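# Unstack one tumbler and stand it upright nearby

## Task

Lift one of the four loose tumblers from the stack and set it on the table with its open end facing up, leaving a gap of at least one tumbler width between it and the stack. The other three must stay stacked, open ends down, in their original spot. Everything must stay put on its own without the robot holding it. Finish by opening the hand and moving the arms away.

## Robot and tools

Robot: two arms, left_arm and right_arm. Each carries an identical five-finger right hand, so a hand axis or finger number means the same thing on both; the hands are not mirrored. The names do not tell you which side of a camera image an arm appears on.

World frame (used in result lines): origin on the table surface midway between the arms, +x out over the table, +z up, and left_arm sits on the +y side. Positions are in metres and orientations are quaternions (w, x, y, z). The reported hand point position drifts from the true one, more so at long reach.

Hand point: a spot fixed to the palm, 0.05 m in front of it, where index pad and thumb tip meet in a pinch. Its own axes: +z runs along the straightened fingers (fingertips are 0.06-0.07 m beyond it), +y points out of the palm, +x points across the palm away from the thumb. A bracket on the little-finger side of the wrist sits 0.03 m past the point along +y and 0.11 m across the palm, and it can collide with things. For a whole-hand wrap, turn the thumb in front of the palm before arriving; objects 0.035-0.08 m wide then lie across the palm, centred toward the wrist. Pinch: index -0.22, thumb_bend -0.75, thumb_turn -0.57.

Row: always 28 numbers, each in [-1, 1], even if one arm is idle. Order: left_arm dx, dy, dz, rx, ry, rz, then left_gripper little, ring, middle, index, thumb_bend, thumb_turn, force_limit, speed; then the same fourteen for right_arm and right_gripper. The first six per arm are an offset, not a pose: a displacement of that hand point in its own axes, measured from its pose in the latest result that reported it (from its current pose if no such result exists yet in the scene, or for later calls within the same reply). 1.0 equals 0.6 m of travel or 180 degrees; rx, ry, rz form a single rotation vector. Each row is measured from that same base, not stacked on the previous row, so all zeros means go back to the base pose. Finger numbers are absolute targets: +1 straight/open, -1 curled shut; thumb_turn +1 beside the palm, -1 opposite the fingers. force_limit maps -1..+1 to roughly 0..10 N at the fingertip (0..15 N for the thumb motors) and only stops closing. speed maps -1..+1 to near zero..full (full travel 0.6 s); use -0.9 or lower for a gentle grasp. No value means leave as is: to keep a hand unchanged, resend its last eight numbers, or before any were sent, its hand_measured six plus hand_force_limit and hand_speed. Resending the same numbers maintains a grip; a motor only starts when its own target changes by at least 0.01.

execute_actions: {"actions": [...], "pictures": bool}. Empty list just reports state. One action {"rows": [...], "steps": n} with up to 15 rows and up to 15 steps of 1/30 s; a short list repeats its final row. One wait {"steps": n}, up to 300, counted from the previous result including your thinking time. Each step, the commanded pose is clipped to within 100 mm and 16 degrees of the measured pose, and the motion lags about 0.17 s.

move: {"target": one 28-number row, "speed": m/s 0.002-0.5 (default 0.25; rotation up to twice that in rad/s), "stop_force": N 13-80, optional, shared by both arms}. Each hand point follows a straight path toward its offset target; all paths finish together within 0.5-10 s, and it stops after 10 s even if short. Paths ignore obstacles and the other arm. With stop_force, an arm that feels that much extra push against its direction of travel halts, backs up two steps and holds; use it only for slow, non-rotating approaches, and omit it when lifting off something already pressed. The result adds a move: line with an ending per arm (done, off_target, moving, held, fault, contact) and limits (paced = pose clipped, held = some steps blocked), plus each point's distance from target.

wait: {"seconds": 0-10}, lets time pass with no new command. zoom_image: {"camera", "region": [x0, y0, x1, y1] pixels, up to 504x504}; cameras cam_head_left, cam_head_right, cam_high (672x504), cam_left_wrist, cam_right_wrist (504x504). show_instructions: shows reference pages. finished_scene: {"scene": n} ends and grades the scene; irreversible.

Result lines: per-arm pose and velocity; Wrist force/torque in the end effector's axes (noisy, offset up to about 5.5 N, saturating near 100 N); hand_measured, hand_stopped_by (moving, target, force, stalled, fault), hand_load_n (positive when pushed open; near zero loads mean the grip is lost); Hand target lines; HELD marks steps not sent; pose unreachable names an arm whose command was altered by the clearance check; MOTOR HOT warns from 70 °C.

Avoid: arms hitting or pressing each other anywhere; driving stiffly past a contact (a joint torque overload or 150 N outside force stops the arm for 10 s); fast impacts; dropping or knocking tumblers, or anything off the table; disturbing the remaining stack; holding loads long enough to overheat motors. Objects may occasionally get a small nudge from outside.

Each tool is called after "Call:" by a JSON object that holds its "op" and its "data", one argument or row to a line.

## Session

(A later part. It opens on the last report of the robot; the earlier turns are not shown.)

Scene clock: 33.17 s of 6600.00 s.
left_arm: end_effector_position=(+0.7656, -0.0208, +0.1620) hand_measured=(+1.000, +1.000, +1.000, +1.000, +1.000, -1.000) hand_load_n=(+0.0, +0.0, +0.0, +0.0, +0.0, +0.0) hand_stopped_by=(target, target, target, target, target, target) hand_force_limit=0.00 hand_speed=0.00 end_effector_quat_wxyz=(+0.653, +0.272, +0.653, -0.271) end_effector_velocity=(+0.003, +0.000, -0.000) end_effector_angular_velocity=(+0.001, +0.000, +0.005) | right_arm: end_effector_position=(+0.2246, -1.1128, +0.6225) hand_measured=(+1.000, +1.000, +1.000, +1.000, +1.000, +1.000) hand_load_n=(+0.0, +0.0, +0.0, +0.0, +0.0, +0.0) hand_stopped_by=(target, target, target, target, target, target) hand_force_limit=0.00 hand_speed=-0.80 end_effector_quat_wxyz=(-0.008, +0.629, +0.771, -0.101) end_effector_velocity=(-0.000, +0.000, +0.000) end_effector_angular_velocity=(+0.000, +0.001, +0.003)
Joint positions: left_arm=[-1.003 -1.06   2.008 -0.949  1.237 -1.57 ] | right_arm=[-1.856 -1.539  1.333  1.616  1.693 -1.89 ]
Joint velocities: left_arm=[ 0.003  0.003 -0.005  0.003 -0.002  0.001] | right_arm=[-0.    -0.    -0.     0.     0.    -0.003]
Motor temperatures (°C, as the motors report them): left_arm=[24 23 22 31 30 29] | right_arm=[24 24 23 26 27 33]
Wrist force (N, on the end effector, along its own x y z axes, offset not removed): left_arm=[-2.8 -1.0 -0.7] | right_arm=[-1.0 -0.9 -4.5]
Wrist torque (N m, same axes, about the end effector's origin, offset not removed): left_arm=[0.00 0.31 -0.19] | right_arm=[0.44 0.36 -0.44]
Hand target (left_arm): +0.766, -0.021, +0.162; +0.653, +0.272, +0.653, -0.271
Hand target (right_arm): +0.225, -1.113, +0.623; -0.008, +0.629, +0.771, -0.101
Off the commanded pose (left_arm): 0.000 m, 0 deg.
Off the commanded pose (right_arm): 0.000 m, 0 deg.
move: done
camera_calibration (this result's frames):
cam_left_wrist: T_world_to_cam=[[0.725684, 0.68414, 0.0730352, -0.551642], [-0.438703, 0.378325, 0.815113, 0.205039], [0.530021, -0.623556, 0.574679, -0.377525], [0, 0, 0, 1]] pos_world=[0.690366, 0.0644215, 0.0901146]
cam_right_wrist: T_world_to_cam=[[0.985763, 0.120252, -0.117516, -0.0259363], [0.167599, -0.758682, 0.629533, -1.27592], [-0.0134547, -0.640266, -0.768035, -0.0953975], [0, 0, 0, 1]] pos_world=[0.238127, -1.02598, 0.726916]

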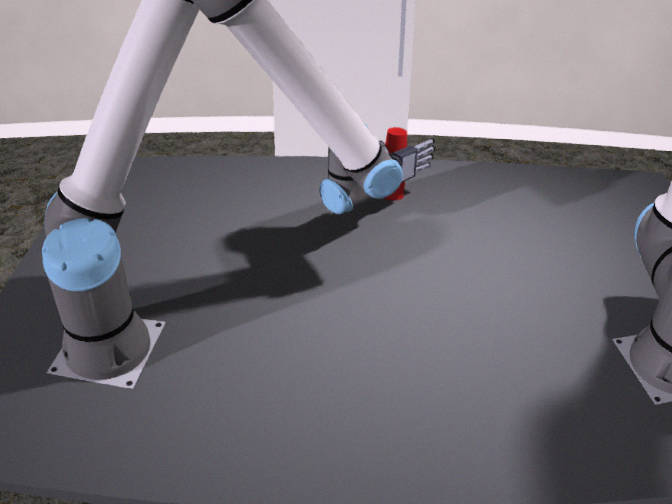

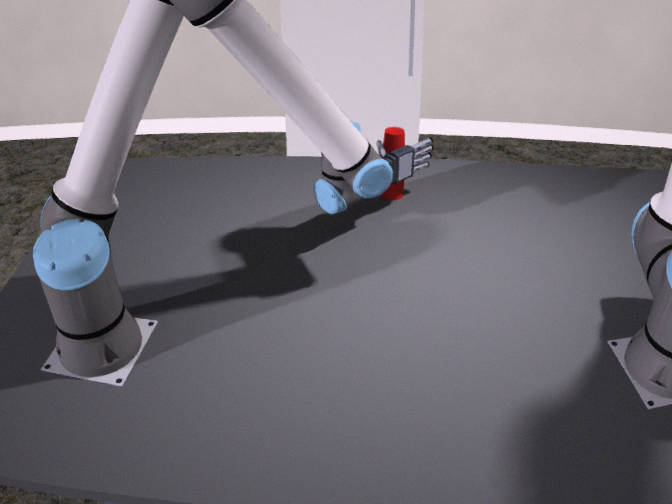

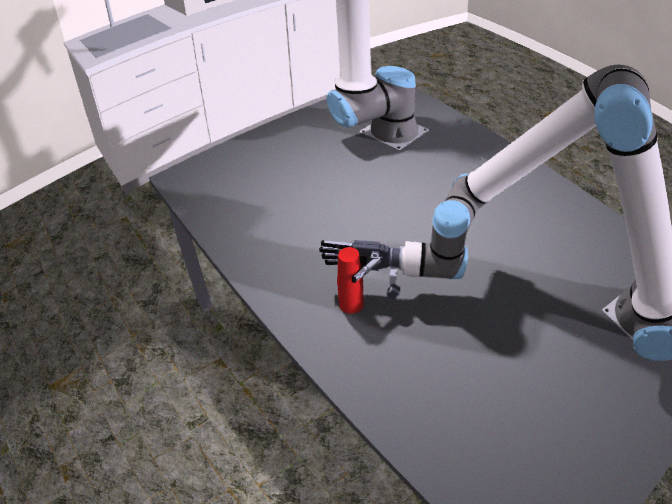

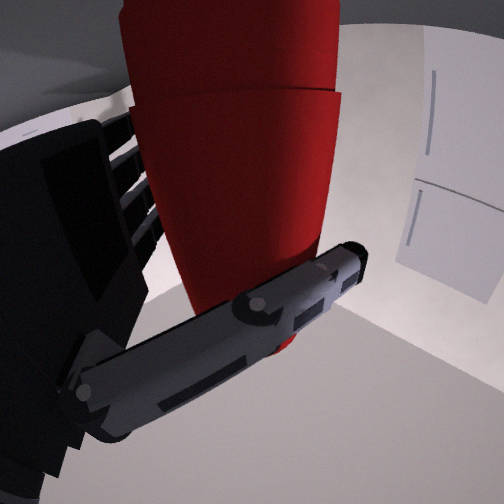

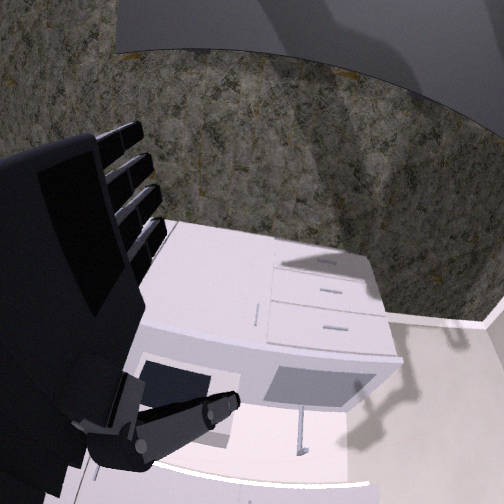

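Good. Grip and lift.

Call:
{"op": "move", "data": {
  "target": [0,0,0,0,0,0,1,-1,-1,-1,-1,-1,0.2,-0.5,0,0,0,0,0,0,1,1,1,1,1,1,0,-0.8]
}}

Call:
{"op": "move", "data": {
  "target": [-0.25,0,0,0,0,0,1,-1,-1,-1,-1,-1,0.2,-0.5,0,0,0,0,0,0,1,1,1,1,1,1,0,-0.8],
  "speed": 0.08
}}

Call:
{"op": "move", "data": {
  "target": [0,0,-0.42,0,0,0,1,-1,-1,-1,-1,-1,0.2,-0.5,0,0,0,0,0,0,1,1,1,1,1,1,0,-0.8],
  "speed": 0.2
}}

Call:
{"op": "move", "data": {
  "target": [0,0,0,0,0,1,1,-1,-1,-1,-1,-1,0.2,-0.5,0,0,0,0,0,0,1,1,1,1,1,1,0,-0.8],
  "speed": 0.4
}}

Call:
{"op": "move", "data": {
  "target": [-0.42,0,0,0,0,0,1,-1,-1,-1,-1,-1,0.2,-0.5,0,0,0,0,0,0,1,1,1,1,1,1,0,-0.8],
  "speed": 0.15
}}

Scene clock: 40.03 s of 6600.00 s.
left_arm: end_effector_position=(+0.7656, -0.0209, +0.1620) hand_measured=(+1.000, +0.034, +0.034, +0.060, +0.428, -1.000) hand_load_n=(+0.0, +7.5, +9.5, +3.0, +17.0, +5.5) hand_stopped_by=(target, force, force, force, force, target) hand_force_limit=0.20 hand_speed=-0.50 end_effector_quat_wxyz=(+0.653, +0.272, +0.653, -0.271) end_effector_velocity=(+0.000, +0.000, -0.001) end_effector_angular_velocity=(+0.000, +0.001, +0.001) | right_arm: end_effector_position=(+0.2246, -1.1128, +0.6225) hand_measured=(+1.000, +1.000, +1.000, +1.000, +1.000, +1.000) hand_load_n=(+0.0, +0.0, +0.0, +0.0, +0.0, +0.0) hand_stopped_by=(target, target, target, target, target, target) hand_force_limit=0.00 hand_speed=-0.80 end_effector_quat_wxyz=(-0.008, +0.629, +0.771, -0.101) end_effector_velocity=(-0.001, -0.000, +0.000) end_effector_angular_velocity=(-0.000, +0.002, +0.000)
Joint positions: left_arm=[-1.003 -1.06   2.008 -0.949  1.237 -1.57 ] | right_arm=[-1.856 -1.539  1.333  1.616  1.693 -1.89 ]
Joint velocities: left_arm=[ 0.     0.001 -0.     0.    -0.001 -0.   ] | right_arm=[-0.    -0.    -0.    -0.     0.002 -0.001]
Motor temperatures (°C, as the motors report them): left_arm=[24 23 22 31 30 29] | right_arm=[24 24 23 26 27 33]
Wrist force (N, on the end effector, along its own x y z axes, offset not removed): left_arm=[-1.0 -2.8 -2.0] | right_arm=[-1.8 -0.4 2.4]
Wrist torque (N m, same axes, about the end effector's origin, offset not removed): left_arm=[-0.11 0.18 -0.11] | right_arm=[-0.12 0.24 -0.25]
Hand target (left_arm): +0.766, -0.021, +0.162; +0.653, +0.272, +0.653, -0.271
Hand target (right_arm): +0.225, -1.113, +0.623; -0.008, +0.629, +0.771, -0.101
Off the commanded pose (left_arm): 0.000 m, 0 deg.
Off the commanded pose (right_arm): 0.000 m, 0 deg.
After step 90, 2.43 s passed at rest.
move: done
camera_calibration (this result's frames):
cam_left_wrist: T_world_to_cam=[[0.725721, 0.684101, 0.0730384, -0.551659], [-0.438679, 0.378341, 0.815119, 0.205026], [0.52999, -0.623589, 0.574671, -0.377497], [0, 0, 0, 1]] pos_world=[0.690361, 0.0644178, 0.0901076]
cam_right_wrist: T_world_to_cam=[[0.985763, 0.120252, -0.117516, -0.0259365], [0.167599, -0.758682, 0.629533, -1.27592], [-0.0134548, -0.640266, -0.768035, -0.0953976], [0, 0, 0, 1]] pos_world=[0.238127, -1.02598, 0.726916]

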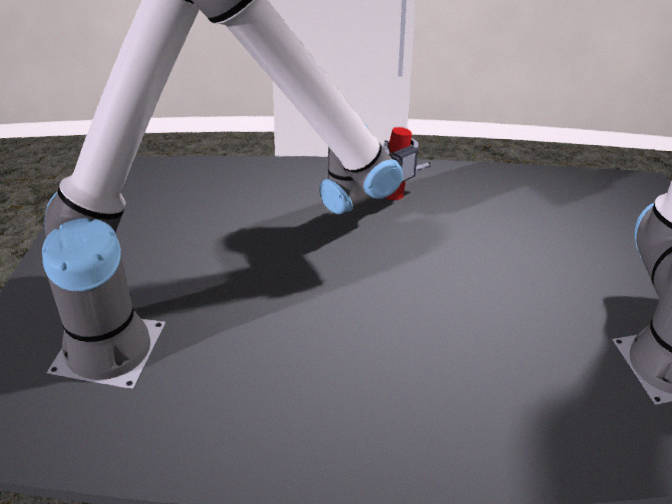

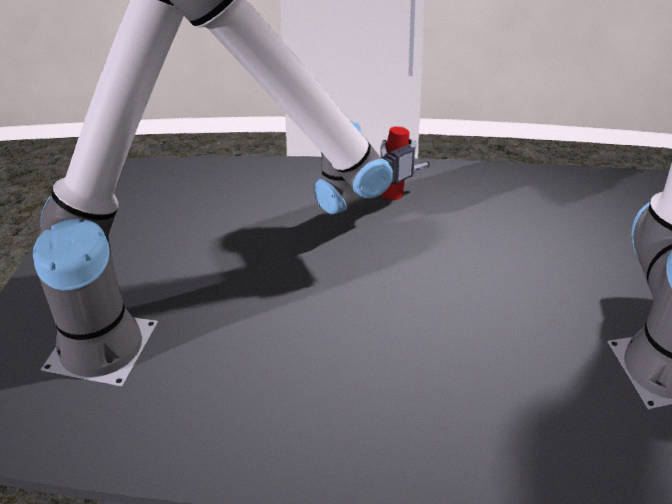

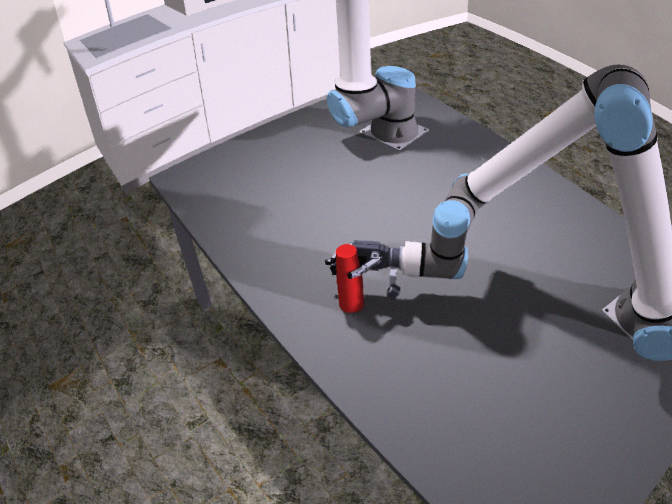

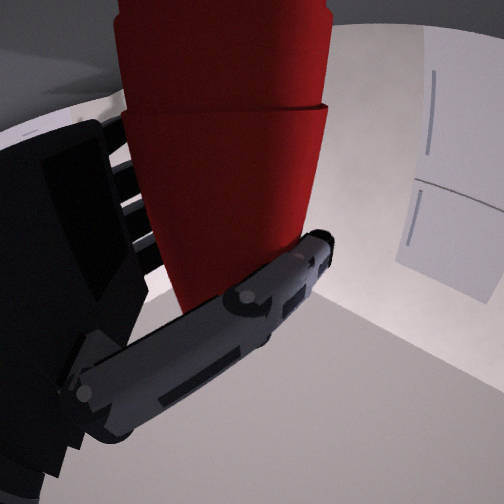

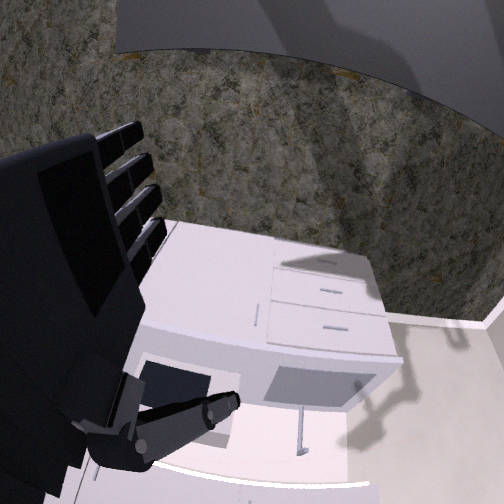

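Scene clock: 42.37 s of 6600.00 s.
left_arm: end_effector_position=(+0.7655, -0.0209, +0.3118) hand_measured=(+1.000, +0.034, +0.034, +0.060, +0.428, -1.000) hand_load_n=(+0.0, +7.5, +9.5, +3.0, +17.0, +5.5) hand_stopped_by=(target, force, force, force, force, target) hand_force_limit=0.20 hand_speed=-0.50 end_effector_quat_wxyz=(+0.653, +0.272, +0.653, -0.271) end_effector_velocity=(-0.000, -0.000, +0.003) end_effector_angular_velocity=(-0.000, -0.000, -0.001) | right_arm: end_effector_position=(+0.2246, -1.1128, +0.6225) hand_measured=(+1.000, +1.000, +1.000, +1.000, +1.000, +1.000) hand_load_n=(+0.0, +0.0, +0.0, +0.0, +0.0, +0.0) hand_stopped_by=(target, target, target, target, target, target) hand_force_limit=0.00 hand_speed=-0.80 end_effector_quat_wxyz=(-0.008, +0.629, +0.771, -0.101) end_effector_velocity=(+0.000, -0.000, -0.000) end_effector_angular_velocity=(+0.001, +0.000, +0.001)
Joint positions: left_arm=[-1.003 -1.254  1.94  -0.687  1.237 -1.569] | right_arm=[-1.856 -1.539  1.333  1.616  1.693 -1.89 ]
Joint velocities: left_arm=[-0.    -0.003 -0.002  0.005  0.001  0.   ] | right_arm=[ 0.     0.    -0.     0.     0.    -0.001]
Motor temperatures (°C, as the motors report them): left_arm=[24 23 22 31 30 29] | right_arm=[24 24 23 26 27 33]
Wrist force (N, on the end effector, along its own x y z axes, offset not removed): left_arm=[0.5 -2.4 -4.7] | right_arm=[0.8 1.4 -3.5]
Wrist torque (N m, same axes, about the end effector's origin, offset not removed): left_arm=[0.22 0.15 0.03] | right_arm=[0.71 0.30 -0.28]
Hand target (left_arm): +0.766, -0.021, +0.312; +0.653, +0.272, +0.653, -0.271
Hand target (right_arm): +0.225, -1.113, +0.623; -0.008, +0.629, +0.771, -0.101
Off the commanded pose (left_arm): 0.000 m, 0 deg.
Off the commanded pose (right_arm): 0.000 m, 0 deg.
move: done
camera_calibration (this result's frames):
cam_left_wrist: T_world_to_cam=[[0.725714, 0.68409, 0.0732148, -0.562538], [-0.438789, 0.378251, 0.815102, 0.0830269], [0.529909, -0.623657, 0.574673, -0.463517], [0, 0, 0, 1]] pos_world=[0.690295, 0.064346, 0.239882]
cam_right_wrist: T_world_to_cam=[[0.985763, 0.120252, -0.117516, -0.0259366], [0.167599, -0.758682, 0.629533, -1.27592], [-0.0134548, -0.640266, -0.768035, -0.0953974], [0, 0, 0, 1]] pos_world=[0.238127, -1.02598, 0.726916]

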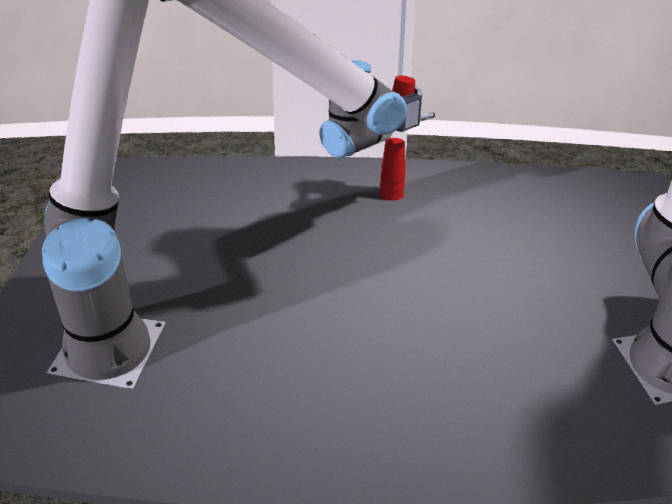

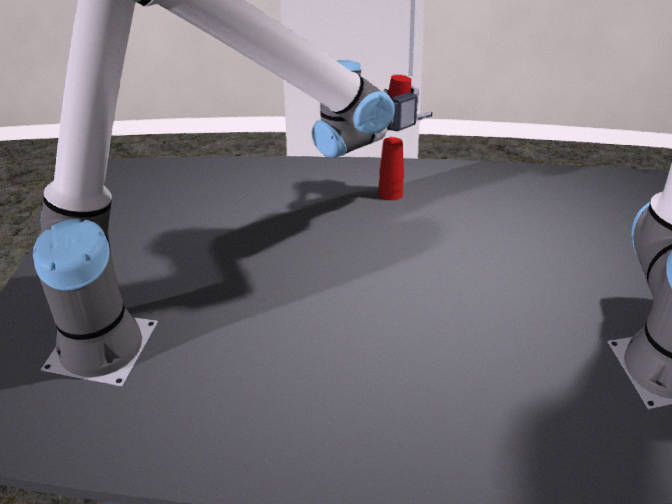

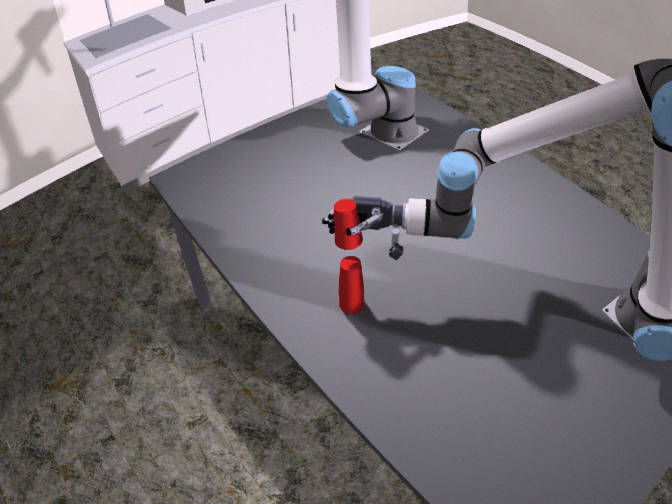

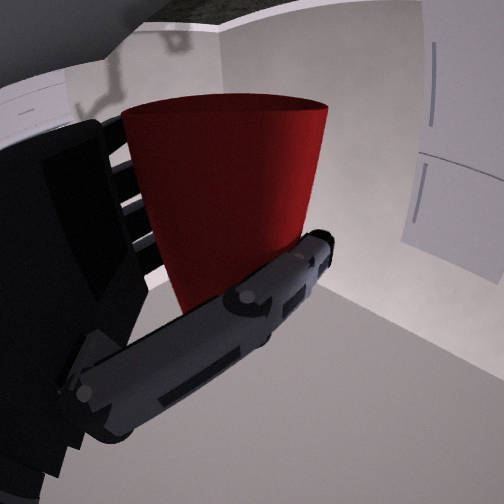

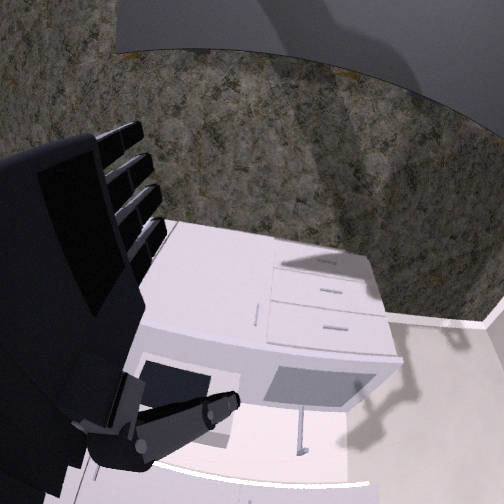

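Scene clock: 44.27 s of 6600.00 s.
left_arm: end_effector_position=(+0.5878, +0.1574, +0.3118) hand_measured=(+1.000, +0.034, +0.034, +0.060, +0.428, -1.000) hand_load_n=(+0.0, +7.5, +9.5, +3.0, +17.0, +5.5) hand_stopped_by=(target, force, force, force, force, target) hand_force_limit=0.20 hand_speed=-0.50 end_effector_quat_wxyz=(+0.653, +0.272, +0.653, -0.271) end_effector_velocity=(-0.002, +0.001, +0.000) end_effector_angular_velocity=(+0.001, -0.001, -0.001) | right_arm: end_effector_position=(+0.2246, -1.1128, +0.6225) hand_measured=(+1.000, +1.000, +1.000, +1.000, +1.000, +1.000) hand_load_n=(+0.0, +0.0, +0.0, +0.0, +0.0, +0.0) hand_stopped_by=(target, target, target, target, target, target) hand_force_limit=0.00 hand_speed=-0.80 end_effector_quat_wxyz=(-0.008, +0.629, +0.771, -0.101) end_effector_velocity=(-0.000, -0.000, -0.000) end_effector_angular_velocity=(+0.001, +0.000, -0.000)
Joint positions: left_arm=[-1.219 -1.654  2.406 -0.753  1.021 -1.569] | right_arm=[-1.856 -1.539  1.333  1.616  1.693 -1.89 ]
Joint velocities: left_arm=[-0.005 -0.005  0.003  0.001 -0.004  0.001] | right_arm=[-0.  0.  0. -0.  0.  0.]
Motor temperatures (°C, as the motors report them): left_arm=[24 23 22 31 30 29] | right_arm=[24 24 23 26 27 33]
Wrist force (N, on the end effector, along its own x y z axes, offset not removed): left_arm=[-2.1 -1.4 -1.3] | right_arm=[-2.4 -3.9 -1.4]
Wrist torque (N m, same axes, about the end effector's origin, offset not removed): left_arm=[0.08 0.31 -0.17] | right_arm=[-0.64 0.54 -0.50]
Hand target (left_arm): +0.588, +0.158, +0.312; +0.653, +0.272, +0.653, -0.271
Hand target (right_arm): +0.225, -1.113, +0.623; -0.008, +0.629, +0.771, -0.101
Off the commanded pose (left_arm): 0.000 m, 0 deg.
Off the commanded pose (right_arm): 0.000 m, 0 deg.
move: done
camera_calibration (this result's frames):
cam_left_wrist: T_world_to_cam=[[0.725741, 0.684062, 0.0732061, -0.555573], [-0.438761, 0.378263, 0.815111, -0.0624538], [0.529895, -0.62368, 0.574661, -0.258124], [0, 0, 0, 1]] pos_world=[0.512578, 0.242683, 0.239912]
cam_right_wrist: T_world_to_cam=[[0.985763, 0.120252, -0.117516, -0.0259362], [0.1676, -0.758682, 0.629533, -1.27592], [-0.0134548, -0.640266, -0.768035, -0.0953975], [0, 0, 0, 1]] pos_world=[0.238127, -1.02598, 0.726916]

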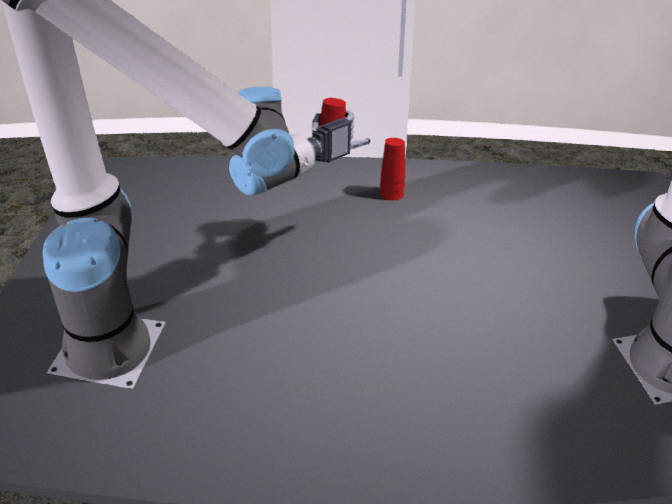

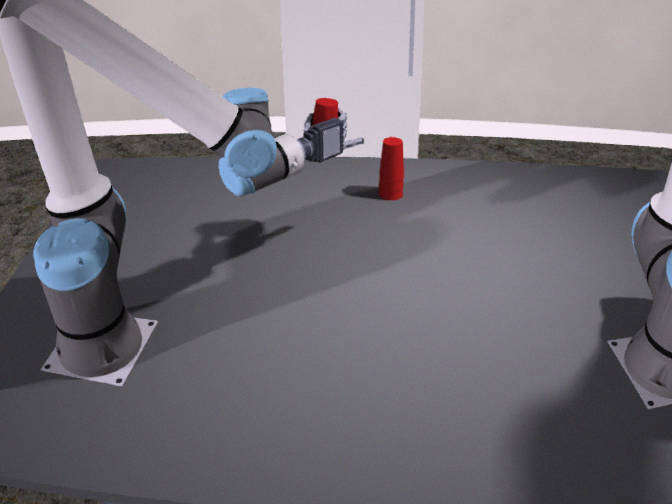

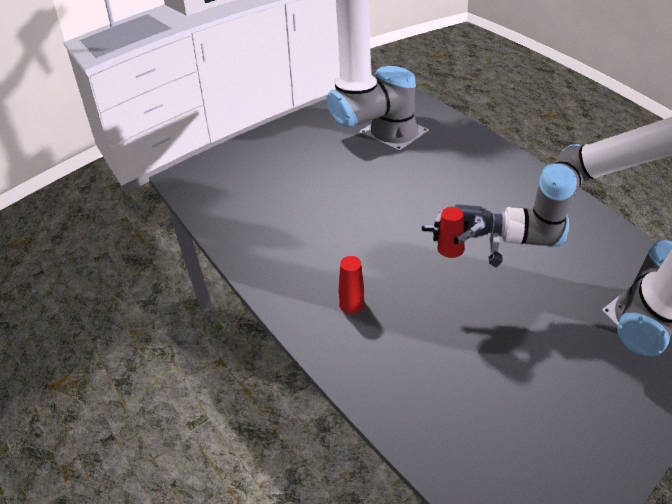

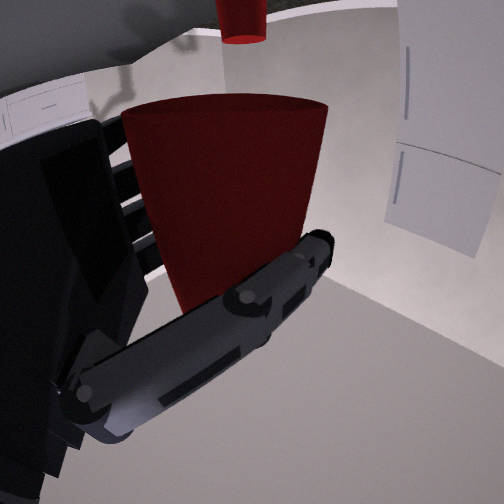

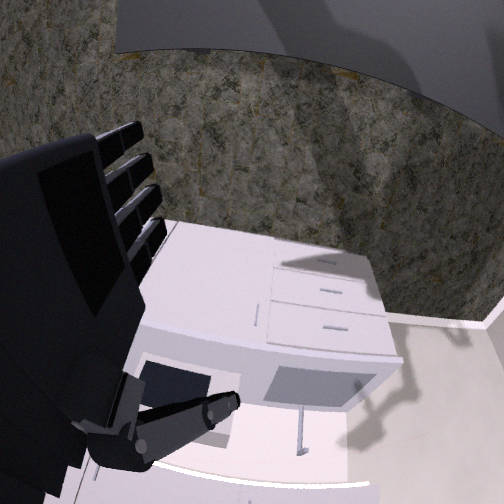

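Scene clock: 48.80 s of 6600.00 s.
left_arm: end_effector_position=(+0.5879, +0.1575, +0.3118) hand_measured=(+1.000, +0.034, +0.034, +0.060, +0.428, -1.000) hand_load_n=(+0.0, +7.5, +9.5, +3.5, +17.0, +6.0) hand_stopped_by=(target, force, force, force, force, target) hand_force_limit=0.20 hand_speed=-0.50 end_effector_quat_wxyz=(+0.272, +0.653, -0.271, +0.653) end_effector_velocity=(-0.000, -0.000, -0.001) end_effector_angular_velocity=(+0.010, -0.010, +0.001) | right_arm: end_effector_position=(+0.2246, -1.1128, +0.6225) hand_measured=(+1.000, +1.000, +1.000, +1.000, +1.000, +1.000) hand_load_n=(+0.0, +0.0, +0.0, +0.0, +0.0, +0.0) hand_stopped_by=(target, target, target, target, target, target) hand_force_limit=0.00 hand_speed=-0.80 end_effector_quat_wxyz=(-0.008, +0.629, +0.771, -0.101) end_effector_velocity=(+0.000, +0.000, -0.000) end_effector_angular_velocity=(-0.000, -0.000, -0.001)
Joint positions: left_arm=[-0.918 -1.734  2.335 -0.601  1.323  1.571] | right_arm=[-1.856 -1.539  1.333  1.616  1.693 -1.89 ]
Joint velocities: left_arm=[-0.003 -0.001  0.     0.002 -0.003  0.014] | right_arm=[ 0.    -0.     0.    -0.    -0.     0.001]
Motor temperatures (°C, as the motors report them): left_arm=[24 23 22 31 30 29] | right_arm=[24 24 23 26 27 33]
Wrist force (N, on the end effector, along its own x y z axes, offset not removed): left_arm=[1.0 -4.6 -3.6] | right_arm=[0.8 -2.5 -2.2]
Wrist torque (N m, same axes, about the end effector's origin, offset not removed): left_arm=[-0.25 -0.13 -0.01] | right_arm=[0.07 -0.09 -0.18]
Hand target (left_arm): +0.588, +0.157, +0.312; +0.271, +0.653, -0.272, +0.653
Hand target (right_arm): +0.225, -1.113, +0.623; -0.008, +0.629, +0.771, -0.101
Off the commanded pose (left_arm): 0.000 m, 0 deg.
Off the commanded pose (right_arm): 0.000 m, 0 deg.
move: done
camera_calibration (this result's frames):
cam_left_wrist: T_world_to_cam=[[-0.687903, -0.722246, -0.0717636, 0.542084], [-0.375996, 0.439189, -0.815929, 0.399556], [0.62082, -0.534297, -0.573681, 0.0323866], [0, 0, 0, 1]] pos_world=[0.503026, 0.233341, 0.383491]
cam_right_wrist: T_world_to_cam=[[0.985763, 0.120252, -0.117516, -0.0259363], [0.167599, -0.758682, 0.629533, -1.27592], [-0.0134548, -0.640266, -0.768035, -0.0953974], [0, 0, 0, 1]] pos_world=[0.238127, -1.02598, 0.726916]

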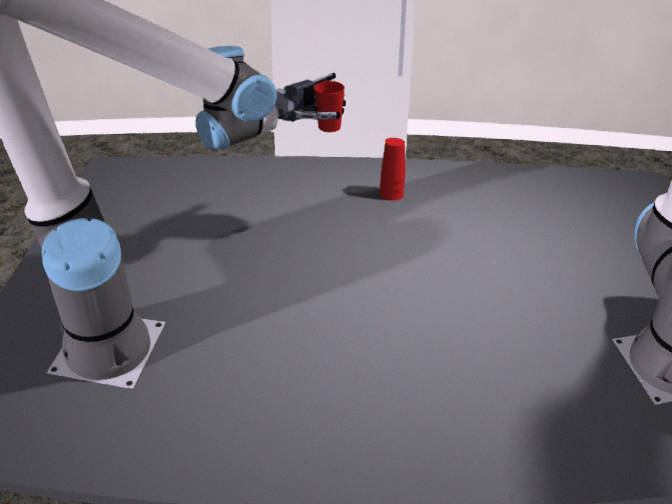

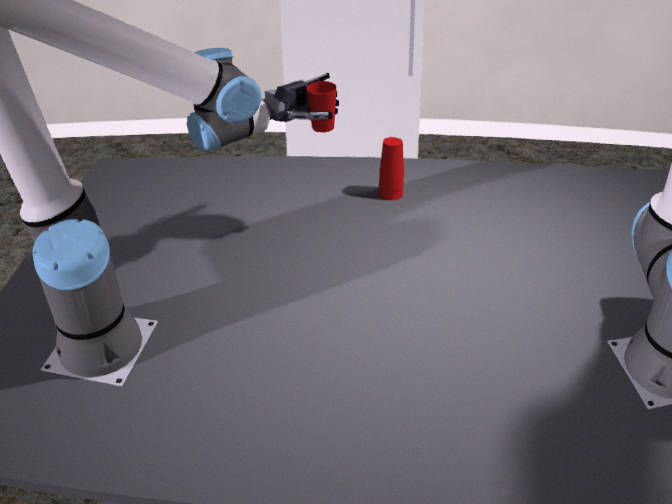

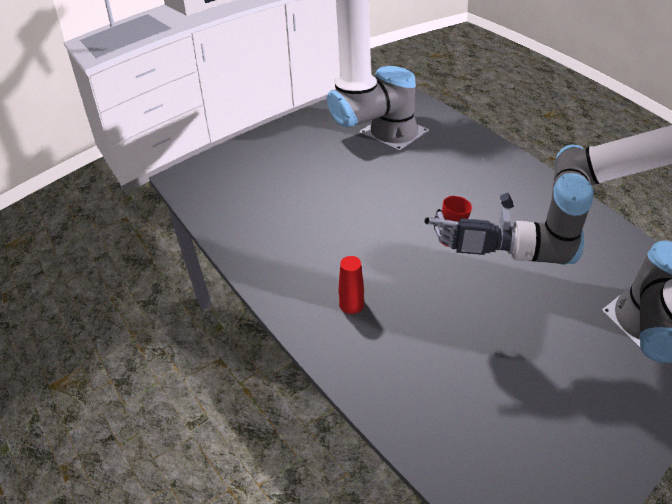

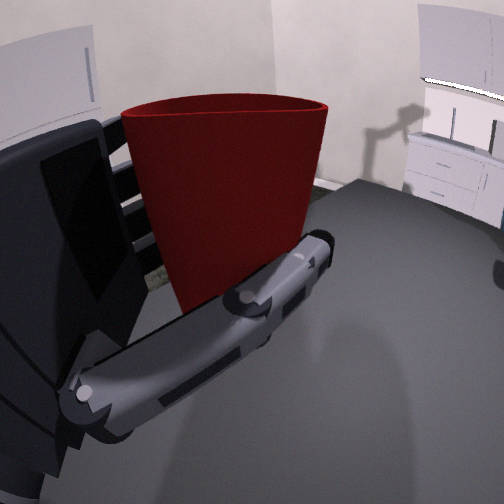

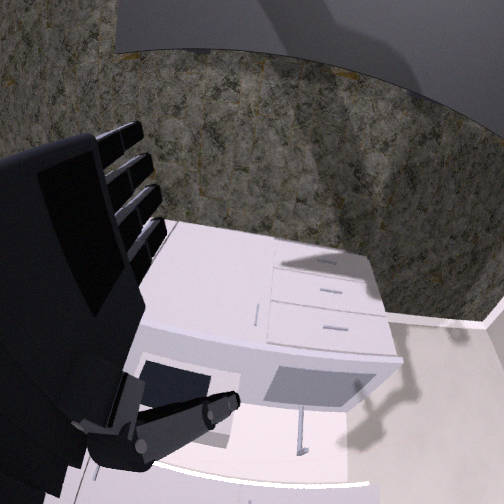

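Scene clock: 51.03 s of 6600.00 s.
left_arm: end_effector_position=(+0.5878, +0.1574, +0.0599) hand_measured=(+1.000, +0.034, +0.034, +0.060, +0.428, -1.000) hand_load_n=(+0.0, +7.5, +9.5, +3.5, +17.0, +6.0) hand_stopped_by=(target, force, force, force, force, target) hand_force_limit=0.20 hand_speed=-0.50 end_effector_quat_wxyz=(+0.272, +0.653, -0.271, +0.653) end_effector_velocity=(-0.000, -0.001, -0.003) end_effector_angular_velocity=(-0.001, -0.001, -0.003) | right_arm: end_effector_position=(+0.2246, -1.1128, +0.6225) hand_measured=(+1.000, +1.000, +1.000, +1.000, +1.000, +1.000) hand_load_n=(+0.0, +0.0, +0.0, +0.0, +0.0, +0.0) hand_stopped_by=(target, target, target, target, target, target) hand_force_limit=0.00 hand_speed=-0.80 end_effector_quat_wxyz=(-0.008, +0.629, +0.771, -0.101) end_effector_velocity=(+0.000, -0.000, -0.000) end_effector_angular_velocity=(-0.000, -0.001, -0.002)
Joint positions: left_arm=[-0.918 -1.227  2.504 -1.278  1.322  1.571] | right_arm=[-1.856 -1.539  1.333  1.616  1.693 -1.89 ]
Joint velocities: left_arm=[ 0.001  0.008 -0.    -0.009  0.004  0.   ] | right_arm=[ 0.     0.     0.    -0.    -0.001  0.002]
Motor temperatures (°C, as the motors report them): left_arm=[24 23 22 31 30 29] | right_arm=[24 24 23 26 27 33]
Wrist force (N, on the end effector, along its own x y z axes, offset not removed): left_arm=[-1.9 -4.2 -2.1] | right_arm=[1.8 -2.6 -4.5]
Wrist torque (N m, same axes, about the end effector's origin, offset not removed): left_arm=[-0.20 0.19 -0.10] | right_arm=[0.12 0.01 -0.21]
Hand target (left_arm): +0.588, +0.157, +0.060; +0.272, +0.653, -0.271, +0.653
Hand target (right_arm): +0.225, -1.113, +0.623; -0.008, +0.629, +0.771, -0.101
Off the commanded pose (left_arm): 0.000 m, 0 deg.
Off the commanded pose (right_arm): 0.000 m, 0 deg.
move: done
camera_calibration (this result's frames):
cam_left_wrist: T_world_to_cam=[[-0.687901, -0.722251, -0.071726, 0.523859], [-0.376127, 0.439258, -0.815831, 0.194119], [0.620741, -0.534233, -0.573825, -0.111979], [0, 0, 0, 1]] pos_world=[0.502887, 0.233266, 0.131686]
cam_right_wrist: T_world_to_cam=[[0.985763, 0.120252, -0.117516, -0.0259362], [0.1676, -0.758682, 0.629533, -1.27592], [-0.0134548, -0.640266, -0.768035, -0.0953975], [0, 0, 0, 1]] pos_world=[0.238127, -1.02598, 0.726916]

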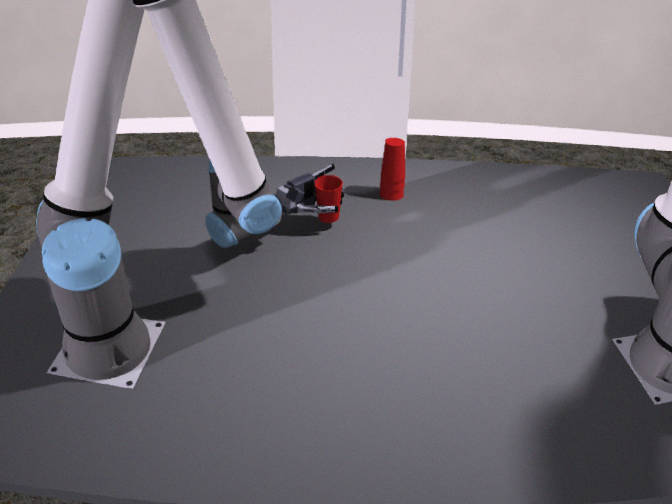

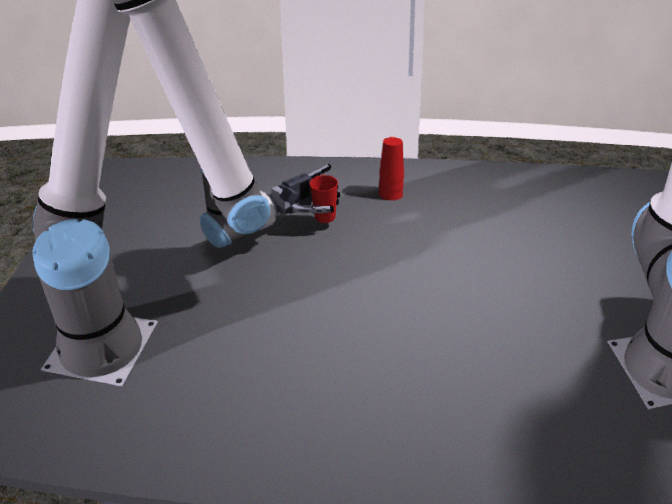

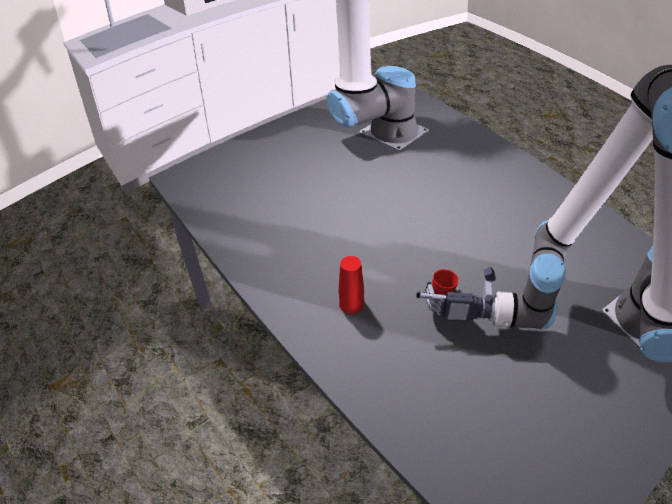

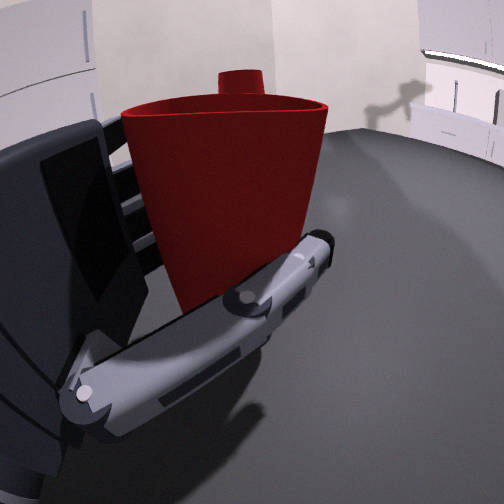

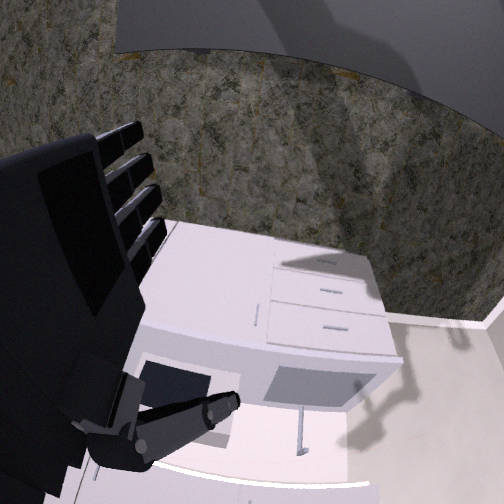

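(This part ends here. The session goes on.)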